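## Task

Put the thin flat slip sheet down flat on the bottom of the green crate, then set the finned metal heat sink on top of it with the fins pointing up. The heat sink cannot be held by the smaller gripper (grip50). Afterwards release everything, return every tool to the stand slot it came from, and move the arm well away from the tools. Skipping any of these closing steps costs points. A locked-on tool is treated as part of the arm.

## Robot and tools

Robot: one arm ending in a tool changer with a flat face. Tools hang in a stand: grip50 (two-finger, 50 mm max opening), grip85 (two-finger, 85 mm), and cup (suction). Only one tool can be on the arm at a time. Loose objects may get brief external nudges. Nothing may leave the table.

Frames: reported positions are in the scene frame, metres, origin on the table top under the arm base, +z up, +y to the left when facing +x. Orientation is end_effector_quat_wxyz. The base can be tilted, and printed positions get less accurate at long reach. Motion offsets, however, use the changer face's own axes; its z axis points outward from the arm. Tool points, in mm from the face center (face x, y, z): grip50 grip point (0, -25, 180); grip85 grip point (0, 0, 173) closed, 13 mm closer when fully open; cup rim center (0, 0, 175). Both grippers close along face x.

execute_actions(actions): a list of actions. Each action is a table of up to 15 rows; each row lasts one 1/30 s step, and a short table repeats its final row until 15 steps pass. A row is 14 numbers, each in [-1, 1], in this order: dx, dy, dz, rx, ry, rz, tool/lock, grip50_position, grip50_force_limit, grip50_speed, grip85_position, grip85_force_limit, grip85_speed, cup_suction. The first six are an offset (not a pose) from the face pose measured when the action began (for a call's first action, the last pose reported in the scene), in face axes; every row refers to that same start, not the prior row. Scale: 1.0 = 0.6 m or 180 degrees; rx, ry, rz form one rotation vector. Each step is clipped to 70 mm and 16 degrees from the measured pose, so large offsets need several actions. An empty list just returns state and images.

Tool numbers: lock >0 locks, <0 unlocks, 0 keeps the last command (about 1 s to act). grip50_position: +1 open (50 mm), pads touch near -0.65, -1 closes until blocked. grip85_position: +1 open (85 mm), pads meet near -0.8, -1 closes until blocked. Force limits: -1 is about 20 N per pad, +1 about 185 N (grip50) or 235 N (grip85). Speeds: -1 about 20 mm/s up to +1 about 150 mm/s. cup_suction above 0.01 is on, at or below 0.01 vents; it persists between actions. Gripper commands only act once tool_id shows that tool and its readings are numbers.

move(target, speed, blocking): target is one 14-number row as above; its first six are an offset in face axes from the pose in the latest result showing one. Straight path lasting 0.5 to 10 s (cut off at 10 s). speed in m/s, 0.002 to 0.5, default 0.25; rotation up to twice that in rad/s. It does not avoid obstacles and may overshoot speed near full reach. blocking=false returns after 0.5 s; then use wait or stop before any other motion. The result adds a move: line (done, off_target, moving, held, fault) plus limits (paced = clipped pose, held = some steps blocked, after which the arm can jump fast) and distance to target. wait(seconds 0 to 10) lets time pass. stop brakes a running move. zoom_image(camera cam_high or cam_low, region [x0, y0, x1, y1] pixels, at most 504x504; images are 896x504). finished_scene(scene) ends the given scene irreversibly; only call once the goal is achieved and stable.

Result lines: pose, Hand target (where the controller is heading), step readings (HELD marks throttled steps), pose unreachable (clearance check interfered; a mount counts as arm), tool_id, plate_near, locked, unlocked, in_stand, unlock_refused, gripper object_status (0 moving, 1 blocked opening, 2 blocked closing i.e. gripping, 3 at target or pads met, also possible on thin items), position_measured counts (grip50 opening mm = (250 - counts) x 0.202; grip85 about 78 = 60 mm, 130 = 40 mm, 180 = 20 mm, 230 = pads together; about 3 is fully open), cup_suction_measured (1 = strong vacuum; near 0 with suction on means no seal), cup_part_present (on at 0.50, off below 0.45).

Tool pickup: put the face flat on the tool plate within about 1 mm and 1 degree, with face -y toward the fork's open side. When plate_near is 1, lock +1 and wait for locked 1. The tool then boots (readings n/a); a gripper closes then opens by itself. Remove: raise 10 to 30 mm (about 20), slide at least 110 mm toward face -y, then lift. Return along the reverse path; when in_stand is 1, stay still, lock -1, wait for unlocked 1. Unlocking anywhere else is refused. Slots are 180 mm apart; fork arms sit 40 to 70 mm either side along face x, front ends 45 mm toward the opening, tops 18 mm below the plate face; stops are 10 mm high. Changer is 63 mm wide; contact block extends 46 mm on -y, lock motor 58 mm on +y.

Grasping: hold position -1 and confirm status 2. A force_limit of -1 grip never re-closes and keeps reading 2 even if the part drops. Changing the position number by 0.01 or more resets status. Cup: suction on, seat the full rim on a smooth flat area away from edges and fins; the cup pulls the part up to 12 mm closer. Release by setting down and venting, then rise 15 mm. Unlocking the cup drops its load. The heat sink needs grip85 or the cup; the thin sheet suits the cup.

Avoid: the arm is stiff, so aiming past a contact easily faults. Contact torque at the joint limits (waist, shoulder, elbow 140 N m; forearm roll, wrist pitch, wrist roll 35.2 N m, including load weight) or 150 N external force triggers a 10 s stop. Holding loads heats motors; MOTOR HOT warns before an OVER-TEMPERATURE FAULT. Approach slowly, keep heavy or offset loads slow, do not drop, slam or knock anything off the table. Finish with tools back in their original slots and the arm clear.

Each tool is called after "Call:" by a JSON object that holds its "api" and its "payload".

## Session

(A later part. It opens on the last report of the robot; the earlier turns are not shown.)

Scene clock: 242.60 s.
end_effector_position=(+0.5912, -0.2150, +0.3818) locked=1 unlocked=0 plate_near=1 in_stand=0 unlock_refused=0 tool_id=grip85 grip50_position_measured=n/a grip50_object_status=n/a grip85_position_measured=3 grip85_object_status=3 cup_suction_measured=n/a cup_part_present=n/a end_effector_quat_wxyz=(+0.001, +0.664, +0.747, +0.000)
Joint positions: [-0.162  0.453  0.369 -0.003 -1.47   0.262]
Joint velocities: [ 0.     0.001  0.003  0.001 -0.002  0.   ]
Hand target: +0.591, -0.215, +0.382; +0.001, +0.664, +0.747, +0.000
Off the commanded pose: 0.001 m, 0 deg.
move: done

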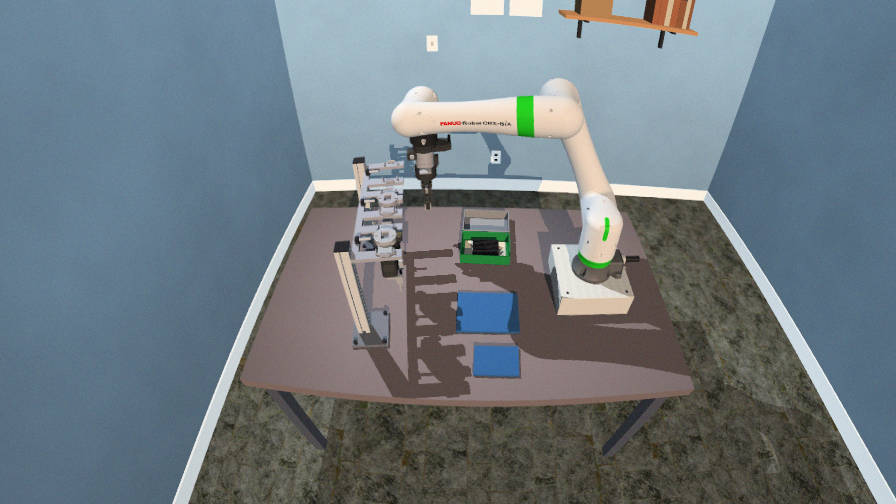

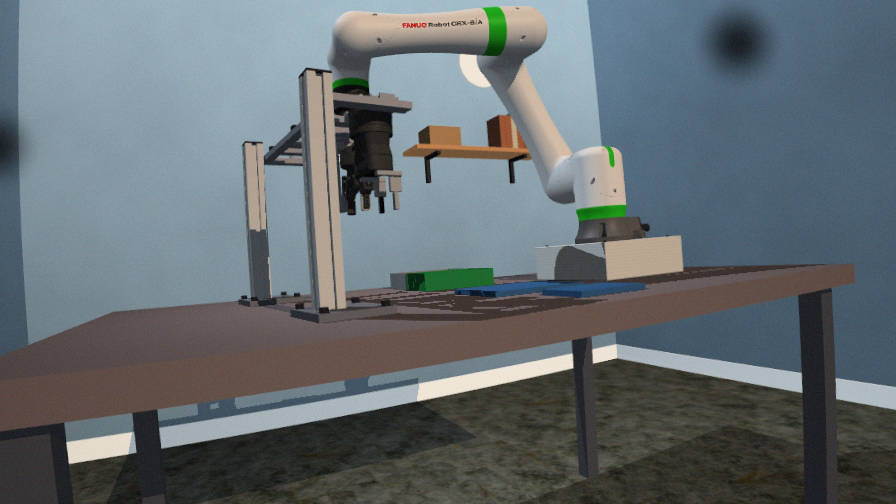

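Call:
{"api": "move", "payload": {"target": [0.0009,0.2003,-0.0003,0,0,0,0,0,0,0,1,-0.3,0,0], "speed": 0.15}}

Scene clock: 245.70 s.
end_effector_position=(+0.7106, -0.2004, +0.3819) locked=1 unlocked=0 plate_near=1 in_stand=0 unlock_refused=0 tool_id=grip85 grip50_position_measured=n/a grip50_object_status=n/a grip85_position_measured=3 grip85_object_status=3 cup_suction_measured=n/a cup_part_present=n/a end_effector_quat_wxyz=(+0.001, +0.664, +0.747, +0.000)
Joint positions: [-0.118  0.79   0.897 -0.003 -1.661  0.217]
Joint velocities: [-0.001  0.003  0.004 -0.001 -0.003 -0.   ]
Hand target: +0.711, -0.201, +0.382; +0.001, +0.664, +0.747, +0.000
Off the commanded pose: 0.000 m, 0 deg.
move: done

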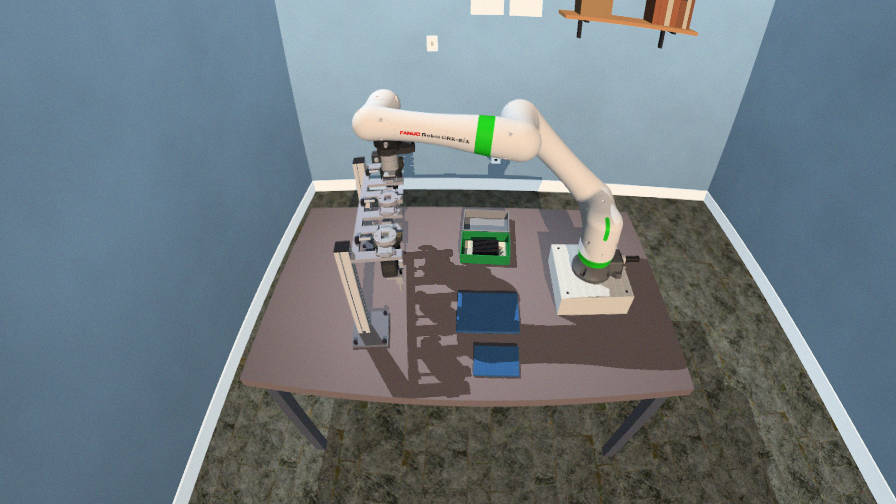

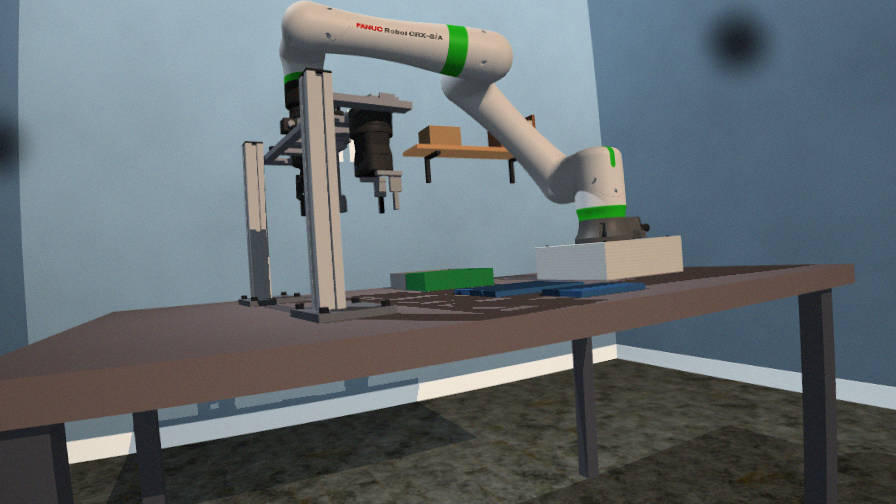

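Call:
{"api": "execute_actions", "payload": {"actions": [[[0,-0.0002,0.002,0,0,0,0,0,0,0,1,-0.3,0,0],[0,-0.0002,0.005,0,0,0,0,0,0,0,1,-0.3,0,0],[0,-0.0002,0.008,0,0,0,0,0,0,0,1,-0.3,0,0],[0,-0.0002,0.011,0,0,0,0,0,0,0,1,-0.3,0,0],[0,-0.0002,0.0135,0,0,0,0,0,0,0,1,-0.3,0,0],[0,-0.0002,0.0155,0,0,0,0,0,0,0,1,-0.3,0,0],[0,-0.0002,0.0167,0,0,0,0,0,0,0,1,-0.3,0,0],[0,-0.0002,0.0175,0,0,0,0,0,0,0,1,-0.3,0,0],[0,-0.0002,0.0182,0,0,0,0,0,0,0,1,-0.3,0,0]]]}}

Scene clock: 248.10 s.
end_effector_position=(+0.7104, -0.2004, +0.3710) locked=1 unlocked=0 plate_near=1 in_stand=0 unlock_refused=0 tool_id=grip85 grip50_position_measured=n/a grip50_object_status=n/a grip85_position_measured=3 grip85_object_status=3 cup_suction_measured=n/a cup_part_present=n/a end_effector_quat_wxyz=(+0.001, +0.664, +0.747, +0.000)
Joint positions: [-0.118  0.787  0.866 -0.003 -1.633  0.217]
Joint velocities: [ 0.    -0.    -0.002  0.002  0.001 -0.   ]
Hand target: +0.710, -0.200, +0.371; +0.001, +0.664, +0.747, +0.000
Off the commanded pose: 0.000 m, 0 deg.
Step readings (end_effector_position):
0: (+0.7105, -0.2006, +0.3819)
1: (+0.7105, -0.2006, +0.3819)
2: (+0.7104, -0.2006, +0.3816)
4: (+0.7103, -0.2006, +0.3793)
8: (+0.7104, -0.2006, +0.3733)
15: end_effector_position above

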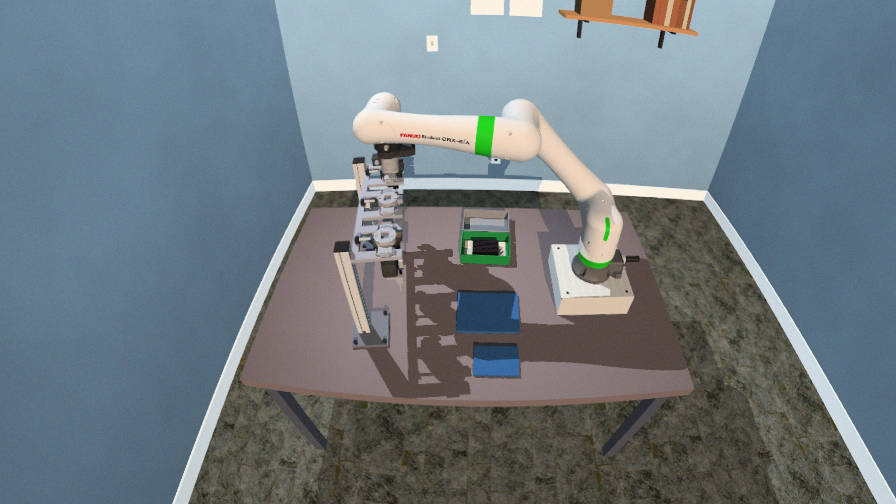

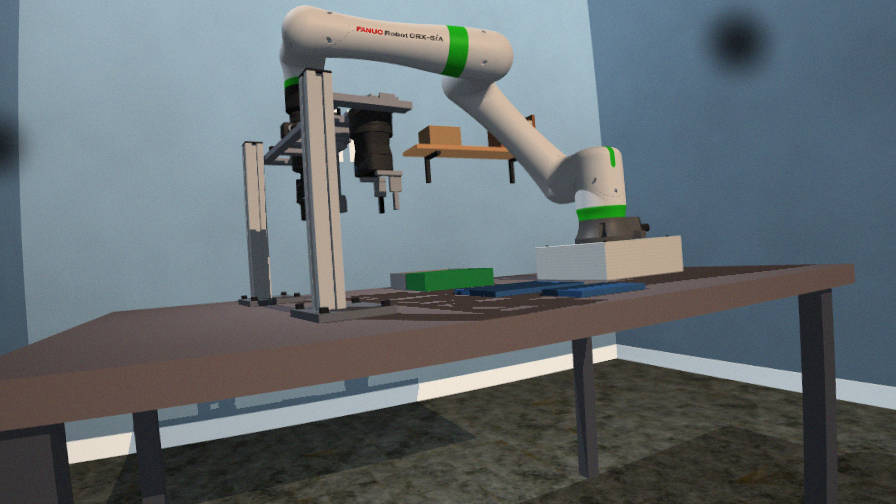

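Passed the stops freely. Lower to ≈0.3623.

Call:
{"api": "execute_actions", "payload": {"actions": [[[0,0.0002,0.002,0,0,0,0,0,0,0,1,-0.3,0,0],[0,0.0002,0.0045,0,0,0,0,0,0,0,1,-0.3,0,0],[0,0.0002,0.007,0,0,0,0,0,0,0,1,-0.3,0,0],[0,0.0002,0.0095,0,0,0,0,0,0,0,1,-0.3,0,0],[0,0.0002,0.0115,0,0,0,0,0,0,0,1,-0.3,0,0],[0,0.0002,0.0128,0,0,0,0,0,0,0,1,-0.3,0,0],[0,0.0002,0.0136,0,0,0,0,0,0,0,1,-0.3,0,0],[0,0.0002,0.0142,0,0,0,0,0,0,0,1,-0.3,0,0],[0,0.0002,0.0145,0,0,0,0,0,0,0,1,-0.3,0,0]]]}}

Scene clock: 249.87 s.
end_effector_position=(+0.7107, -0.2004, +0.3625) locked=1 unlocked=0 plate_near=1 in_stand=1 unlock_refused=0 tool_id=grip85 grip50_position_measured=n/a grip50_object_status=n/a grip85_position_measured=3 grip85_object_status=3 cup_suction_measured=n/a cup_part_present=n/a end_effector_quat_wxyz=(+0.001, +0.664, +0.747, +0.000)
Joint positions: [-0.118  0.785  0.844 -0.003 -1.611  0.218]
Joint velocities: [ 0.001  0.    -0.002 -0.     0.    -0.   ]
Hand target: +0.711, -0.200, +0.362; +0.001, +0.664, +0.747, +0.000
Off the commanded pose: 0.000 m, 0 deg.
Step readings (end_effector_position):
0: (+0.7105, -0.2004, +0.3710)
1: (+0.7105, -0.2004, +0.3709)
2: (+0.7105, -0.2004, +0.3706)
4: (+0.7105, -0.2004, +0.3685)
8: (+0.7109, -0.2004, +0.3642)
15: end_effector_position above

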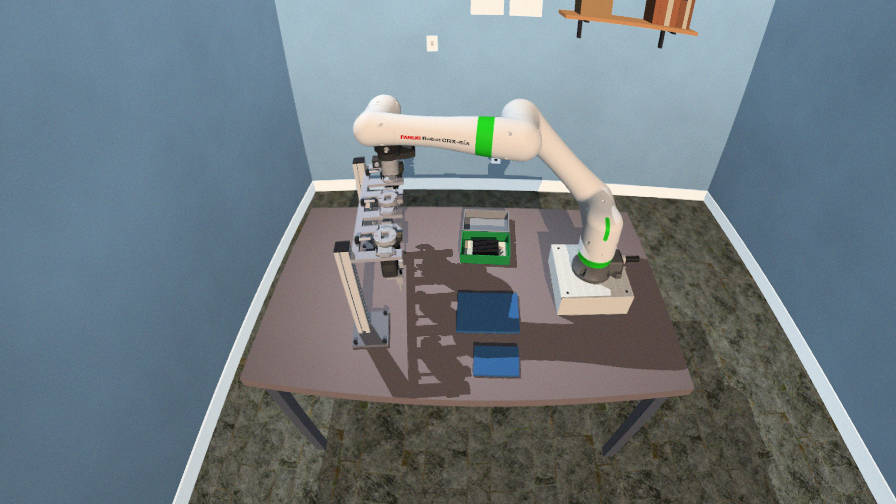

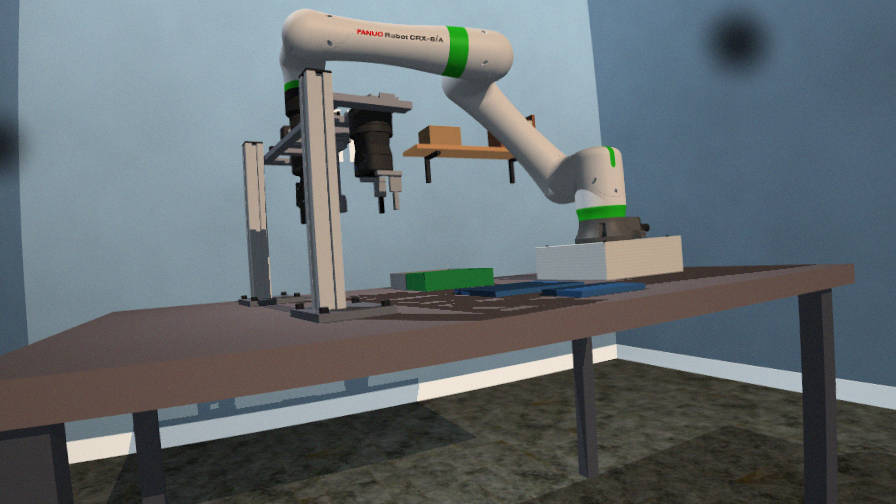

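Call:
{"api": "execute_actions", "payload": {"actions": [[[0,0.0004,0.0002,0,0,0,-1,0,0,0,1,-0.3,0,0]]]}}

Scene clock: 251.30 s.
end_effector_position=(+0.7108, -0.2004, +0.3622) locked=0 unlocked=0 plate_near=1 in_stand=1 unlock_refused=0 tool_id=none grip50_position_measured=n/a grip50_object_status=n/a grip85_position_measured=n/a grip85_object_status=n/a cup_suction_measured=n/a cup_part_present=n/a end_effector_quat_wxyz=(+0.001, +0.664, +0.747, +0.000)
Joint positions: [-0.118  0.786  0.844 -0.003 -1.612  0.217]
Joint velocities: [-0.     0.001  0.001 -0.    -0.     0.001]
Hand target: +0.711, -0.200, +0.362; +0.001, +0.664, +0.747, +0.000
Off the commanded pose: 0.000 m, 0 deg.
Step readings (end_effector_position):
0: (+0.7106, -0.2004, +0.3623)
1: (+0.7106, -0.2004, +0.3623)
2: (+0.7106, -0.2004, +0.3621)
4: (+0.7107, -0.2004, +0.3619)
8: (+0.7107, -0.2004, +0.3621)
15: end_effector_position above

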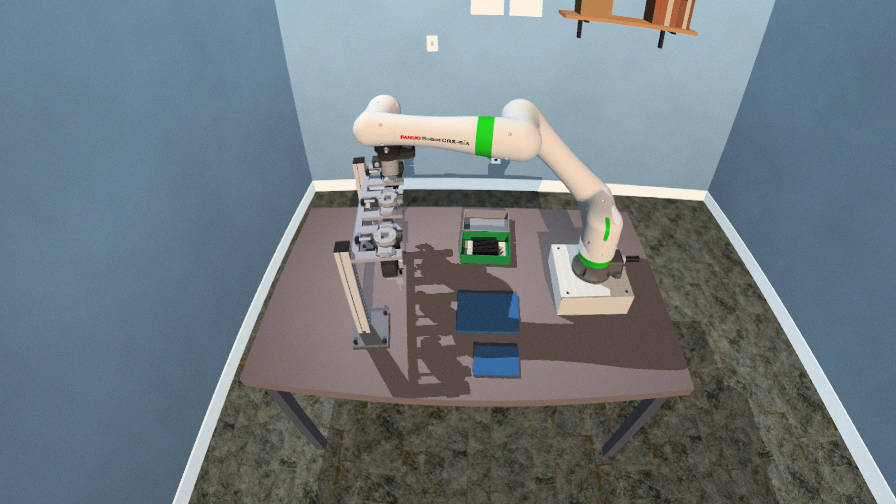

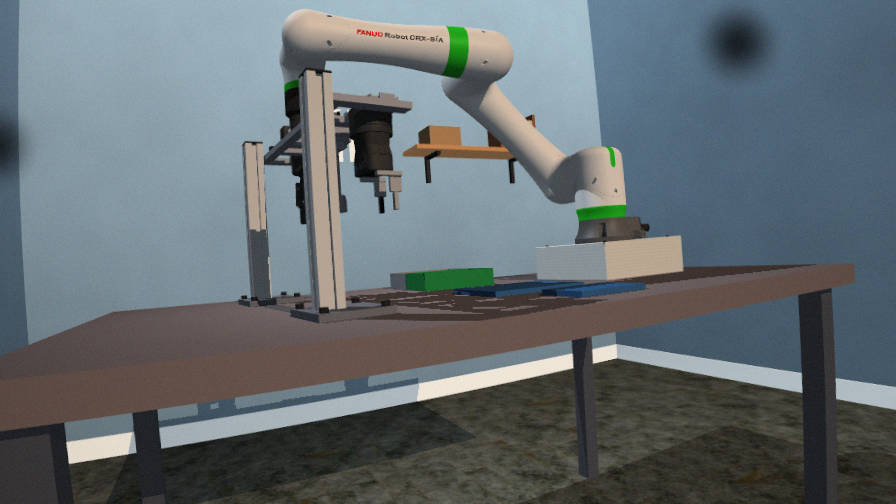

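Call:
{"api": "wait", "payload": {"seconds": 0.3}}

Scene clock: 252.10 s.
end_effector_position=(+0.7109, -0.2003, +0.3623) locked=0 unlocked=1 plate_near=1 in_stand=1 unlock_refused=0 tool_id=none grip50_position_measured=n/a grip50_object_status=n/a grip85_position_measured=n/a grip85_object_status=n/a cup_suction_measured=n/a cup_part_present=n/a end_effector_quat_wxyz=(+0.001, +0.664, +0.747, +0.000)
Joint positions: [-0.118  0.786  0.845 -0.003 -1.612  0.217]
Joint velocities: [ 0.001  0.     0.    -0.     0.001  0.   ]
Hand target: +0.711, -0.200, +0.362; +0.001, +0.664, +0.747, +0.000
Off the commanded pose: 0.000 m, 0 deg.
wait: 0.30 s; at rest from the start

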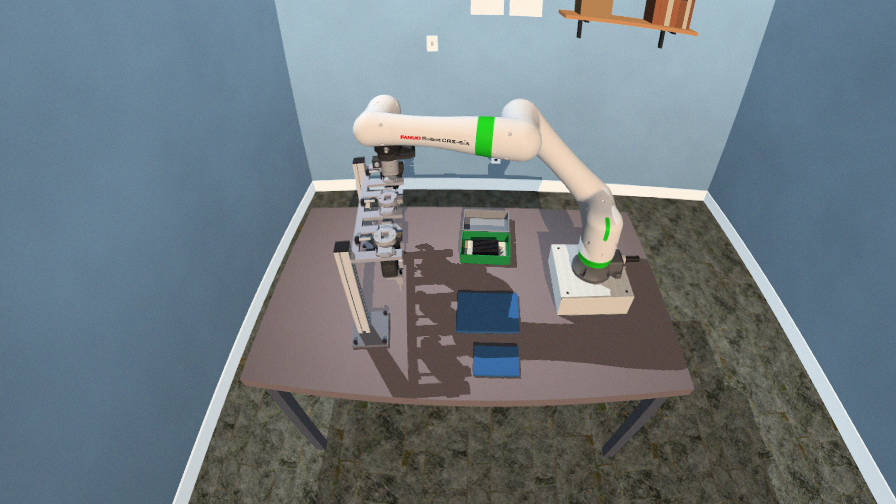

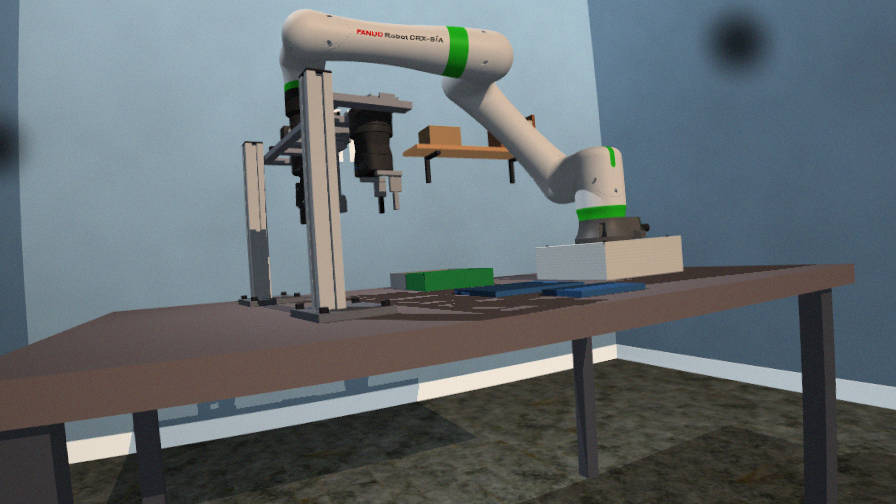

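Call:
{"api": "move", "payload": {"target": [0,0,-0.047,0,0,0,0,0,0,0,1,0,0,0], "speed": 0.08}}

Call:
{"api": "move", "payload": {"target": [0.1,-0.5,-0.15,0,0,0,0,0,0,0,1,0,0,0], "speed": 0.3}}

Call:
{"api": "zoom_image", "payload": {"camera": "cam_high", "region": [330,140,530,300]}}

Scene clock: 253.77 s.
end_effector_position=(+0.7110, -0.2003, +0.3905) locked=0 unlocked=1 plate_near=0 in_stand=0 unlock_refused=0 tool_id=none grip50_position_measured=n/a grip50_object_status=n/a grip85_position_measured=n/a grip85_object_status=n/a cup_suction_measured=n/a cup_part_present=n/a end_effector_quat_wxyz=(+0.001, +0.664, +0.747, +0.000)
Joint positions: [-0.118  0.795  0.925 -0.003 -1.683  0.217]
Joint velocities: [-0.002  0.     0.002 -0.    -0.001  0.001]
Hand target: +0.711, -0.200, +0.391; +0.001, +0.664, +0.747, +0.000
Off the commanded pose: 0.000 m, 0 deg.
move: done

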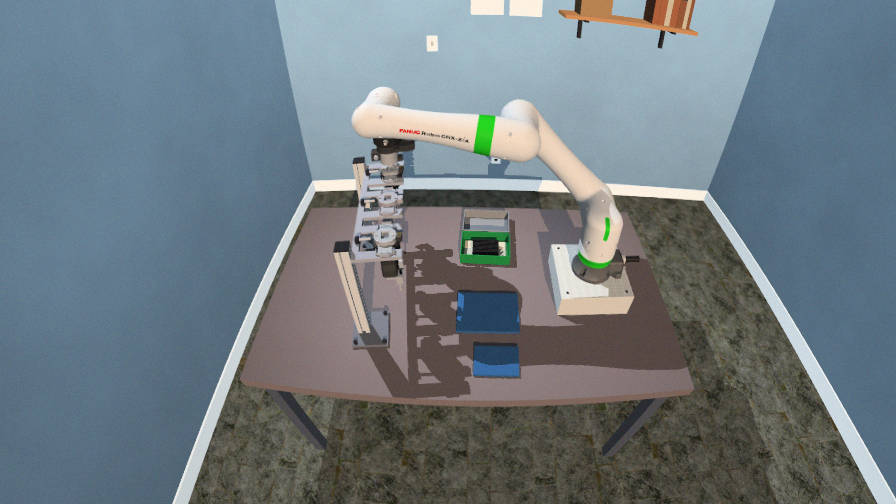

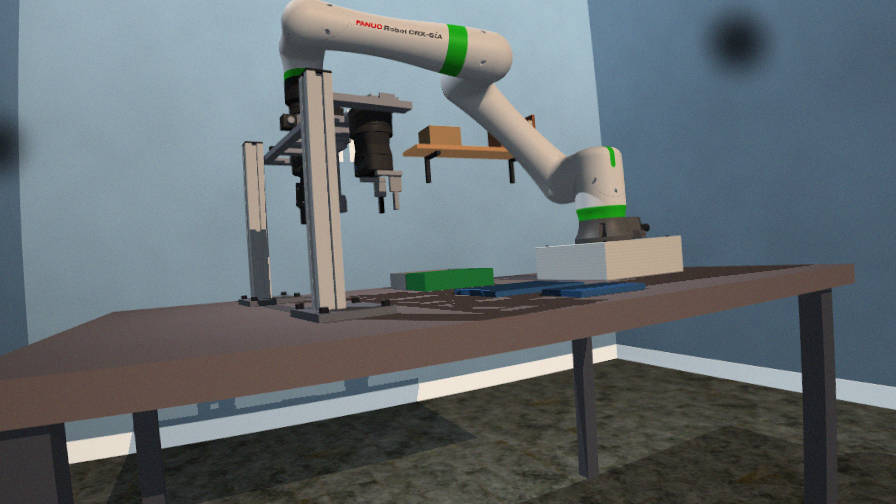

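Scene clock: 255.37 s.
end_effector_position=(+0.4061, -0.1754, +0.4805) locked=0 unlocked=1 plate_near=0 in_stand=0 unlock_refused=0 tool_id=none grip50_position_measured=n/a grip50_object_status=n/a grip85_position_measured=n/a grip85_object_status=n/a cup_suction_measured=n/a cup_part_present=n/a end_effector_quat_wxyz=(+0.001, +0.664, +0.747, +0.000)
Joint positions: [-0.132 -0.038  0.005 -0.003 -1.597  0.232]
Joint velocities: [ 0.002 -0.002  0.    -0.    -0.    -0.001]
Hand target: +0.406, -0.175, +0.481; +0.001, +0.664, +0.747, +0.000
Off the commanded pose: 0.001 m, 0 deg.
move: done

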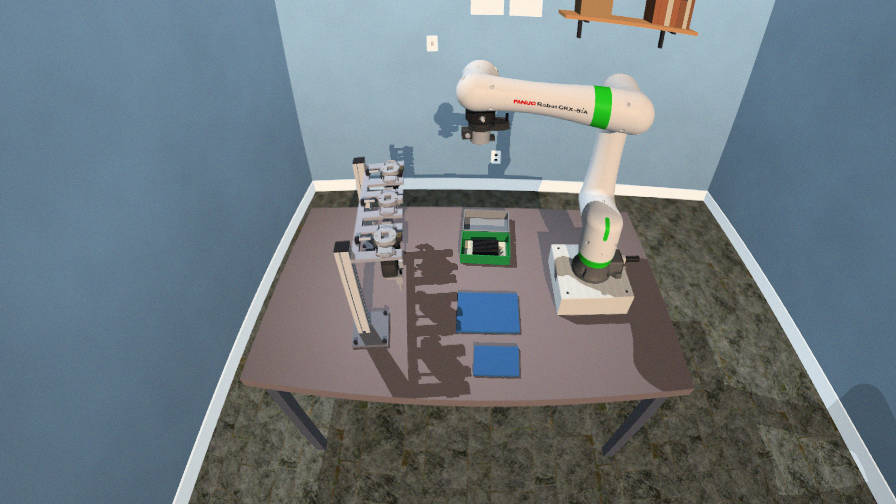

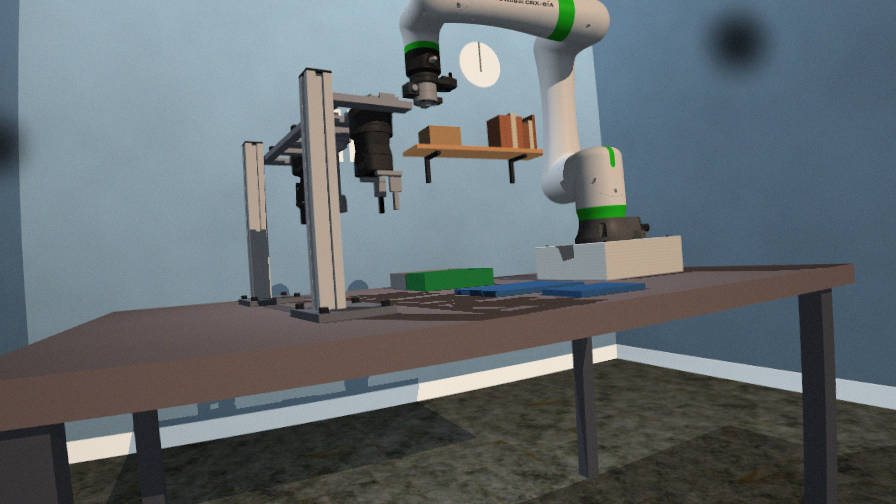

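Region (330, 140, 530, 300) of cam_high's 896x504 image, scaled by 2.520, with more detail than that image has; it fills the top 403 rows of this view, and the rest is white.

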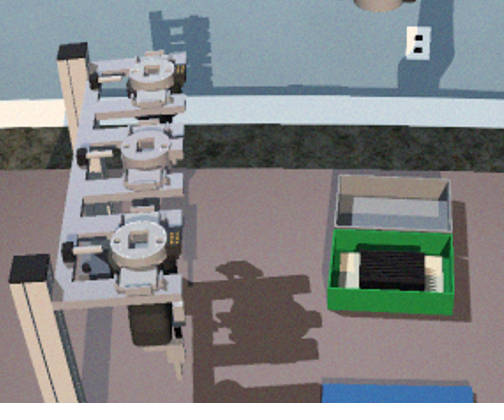

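All tools are hung, the heat sink sits on the sheet, and the arm is clear.

Call:
{"api": "finished_scene", "payload": {"scene": 1}}

The scene is finished: the task was done.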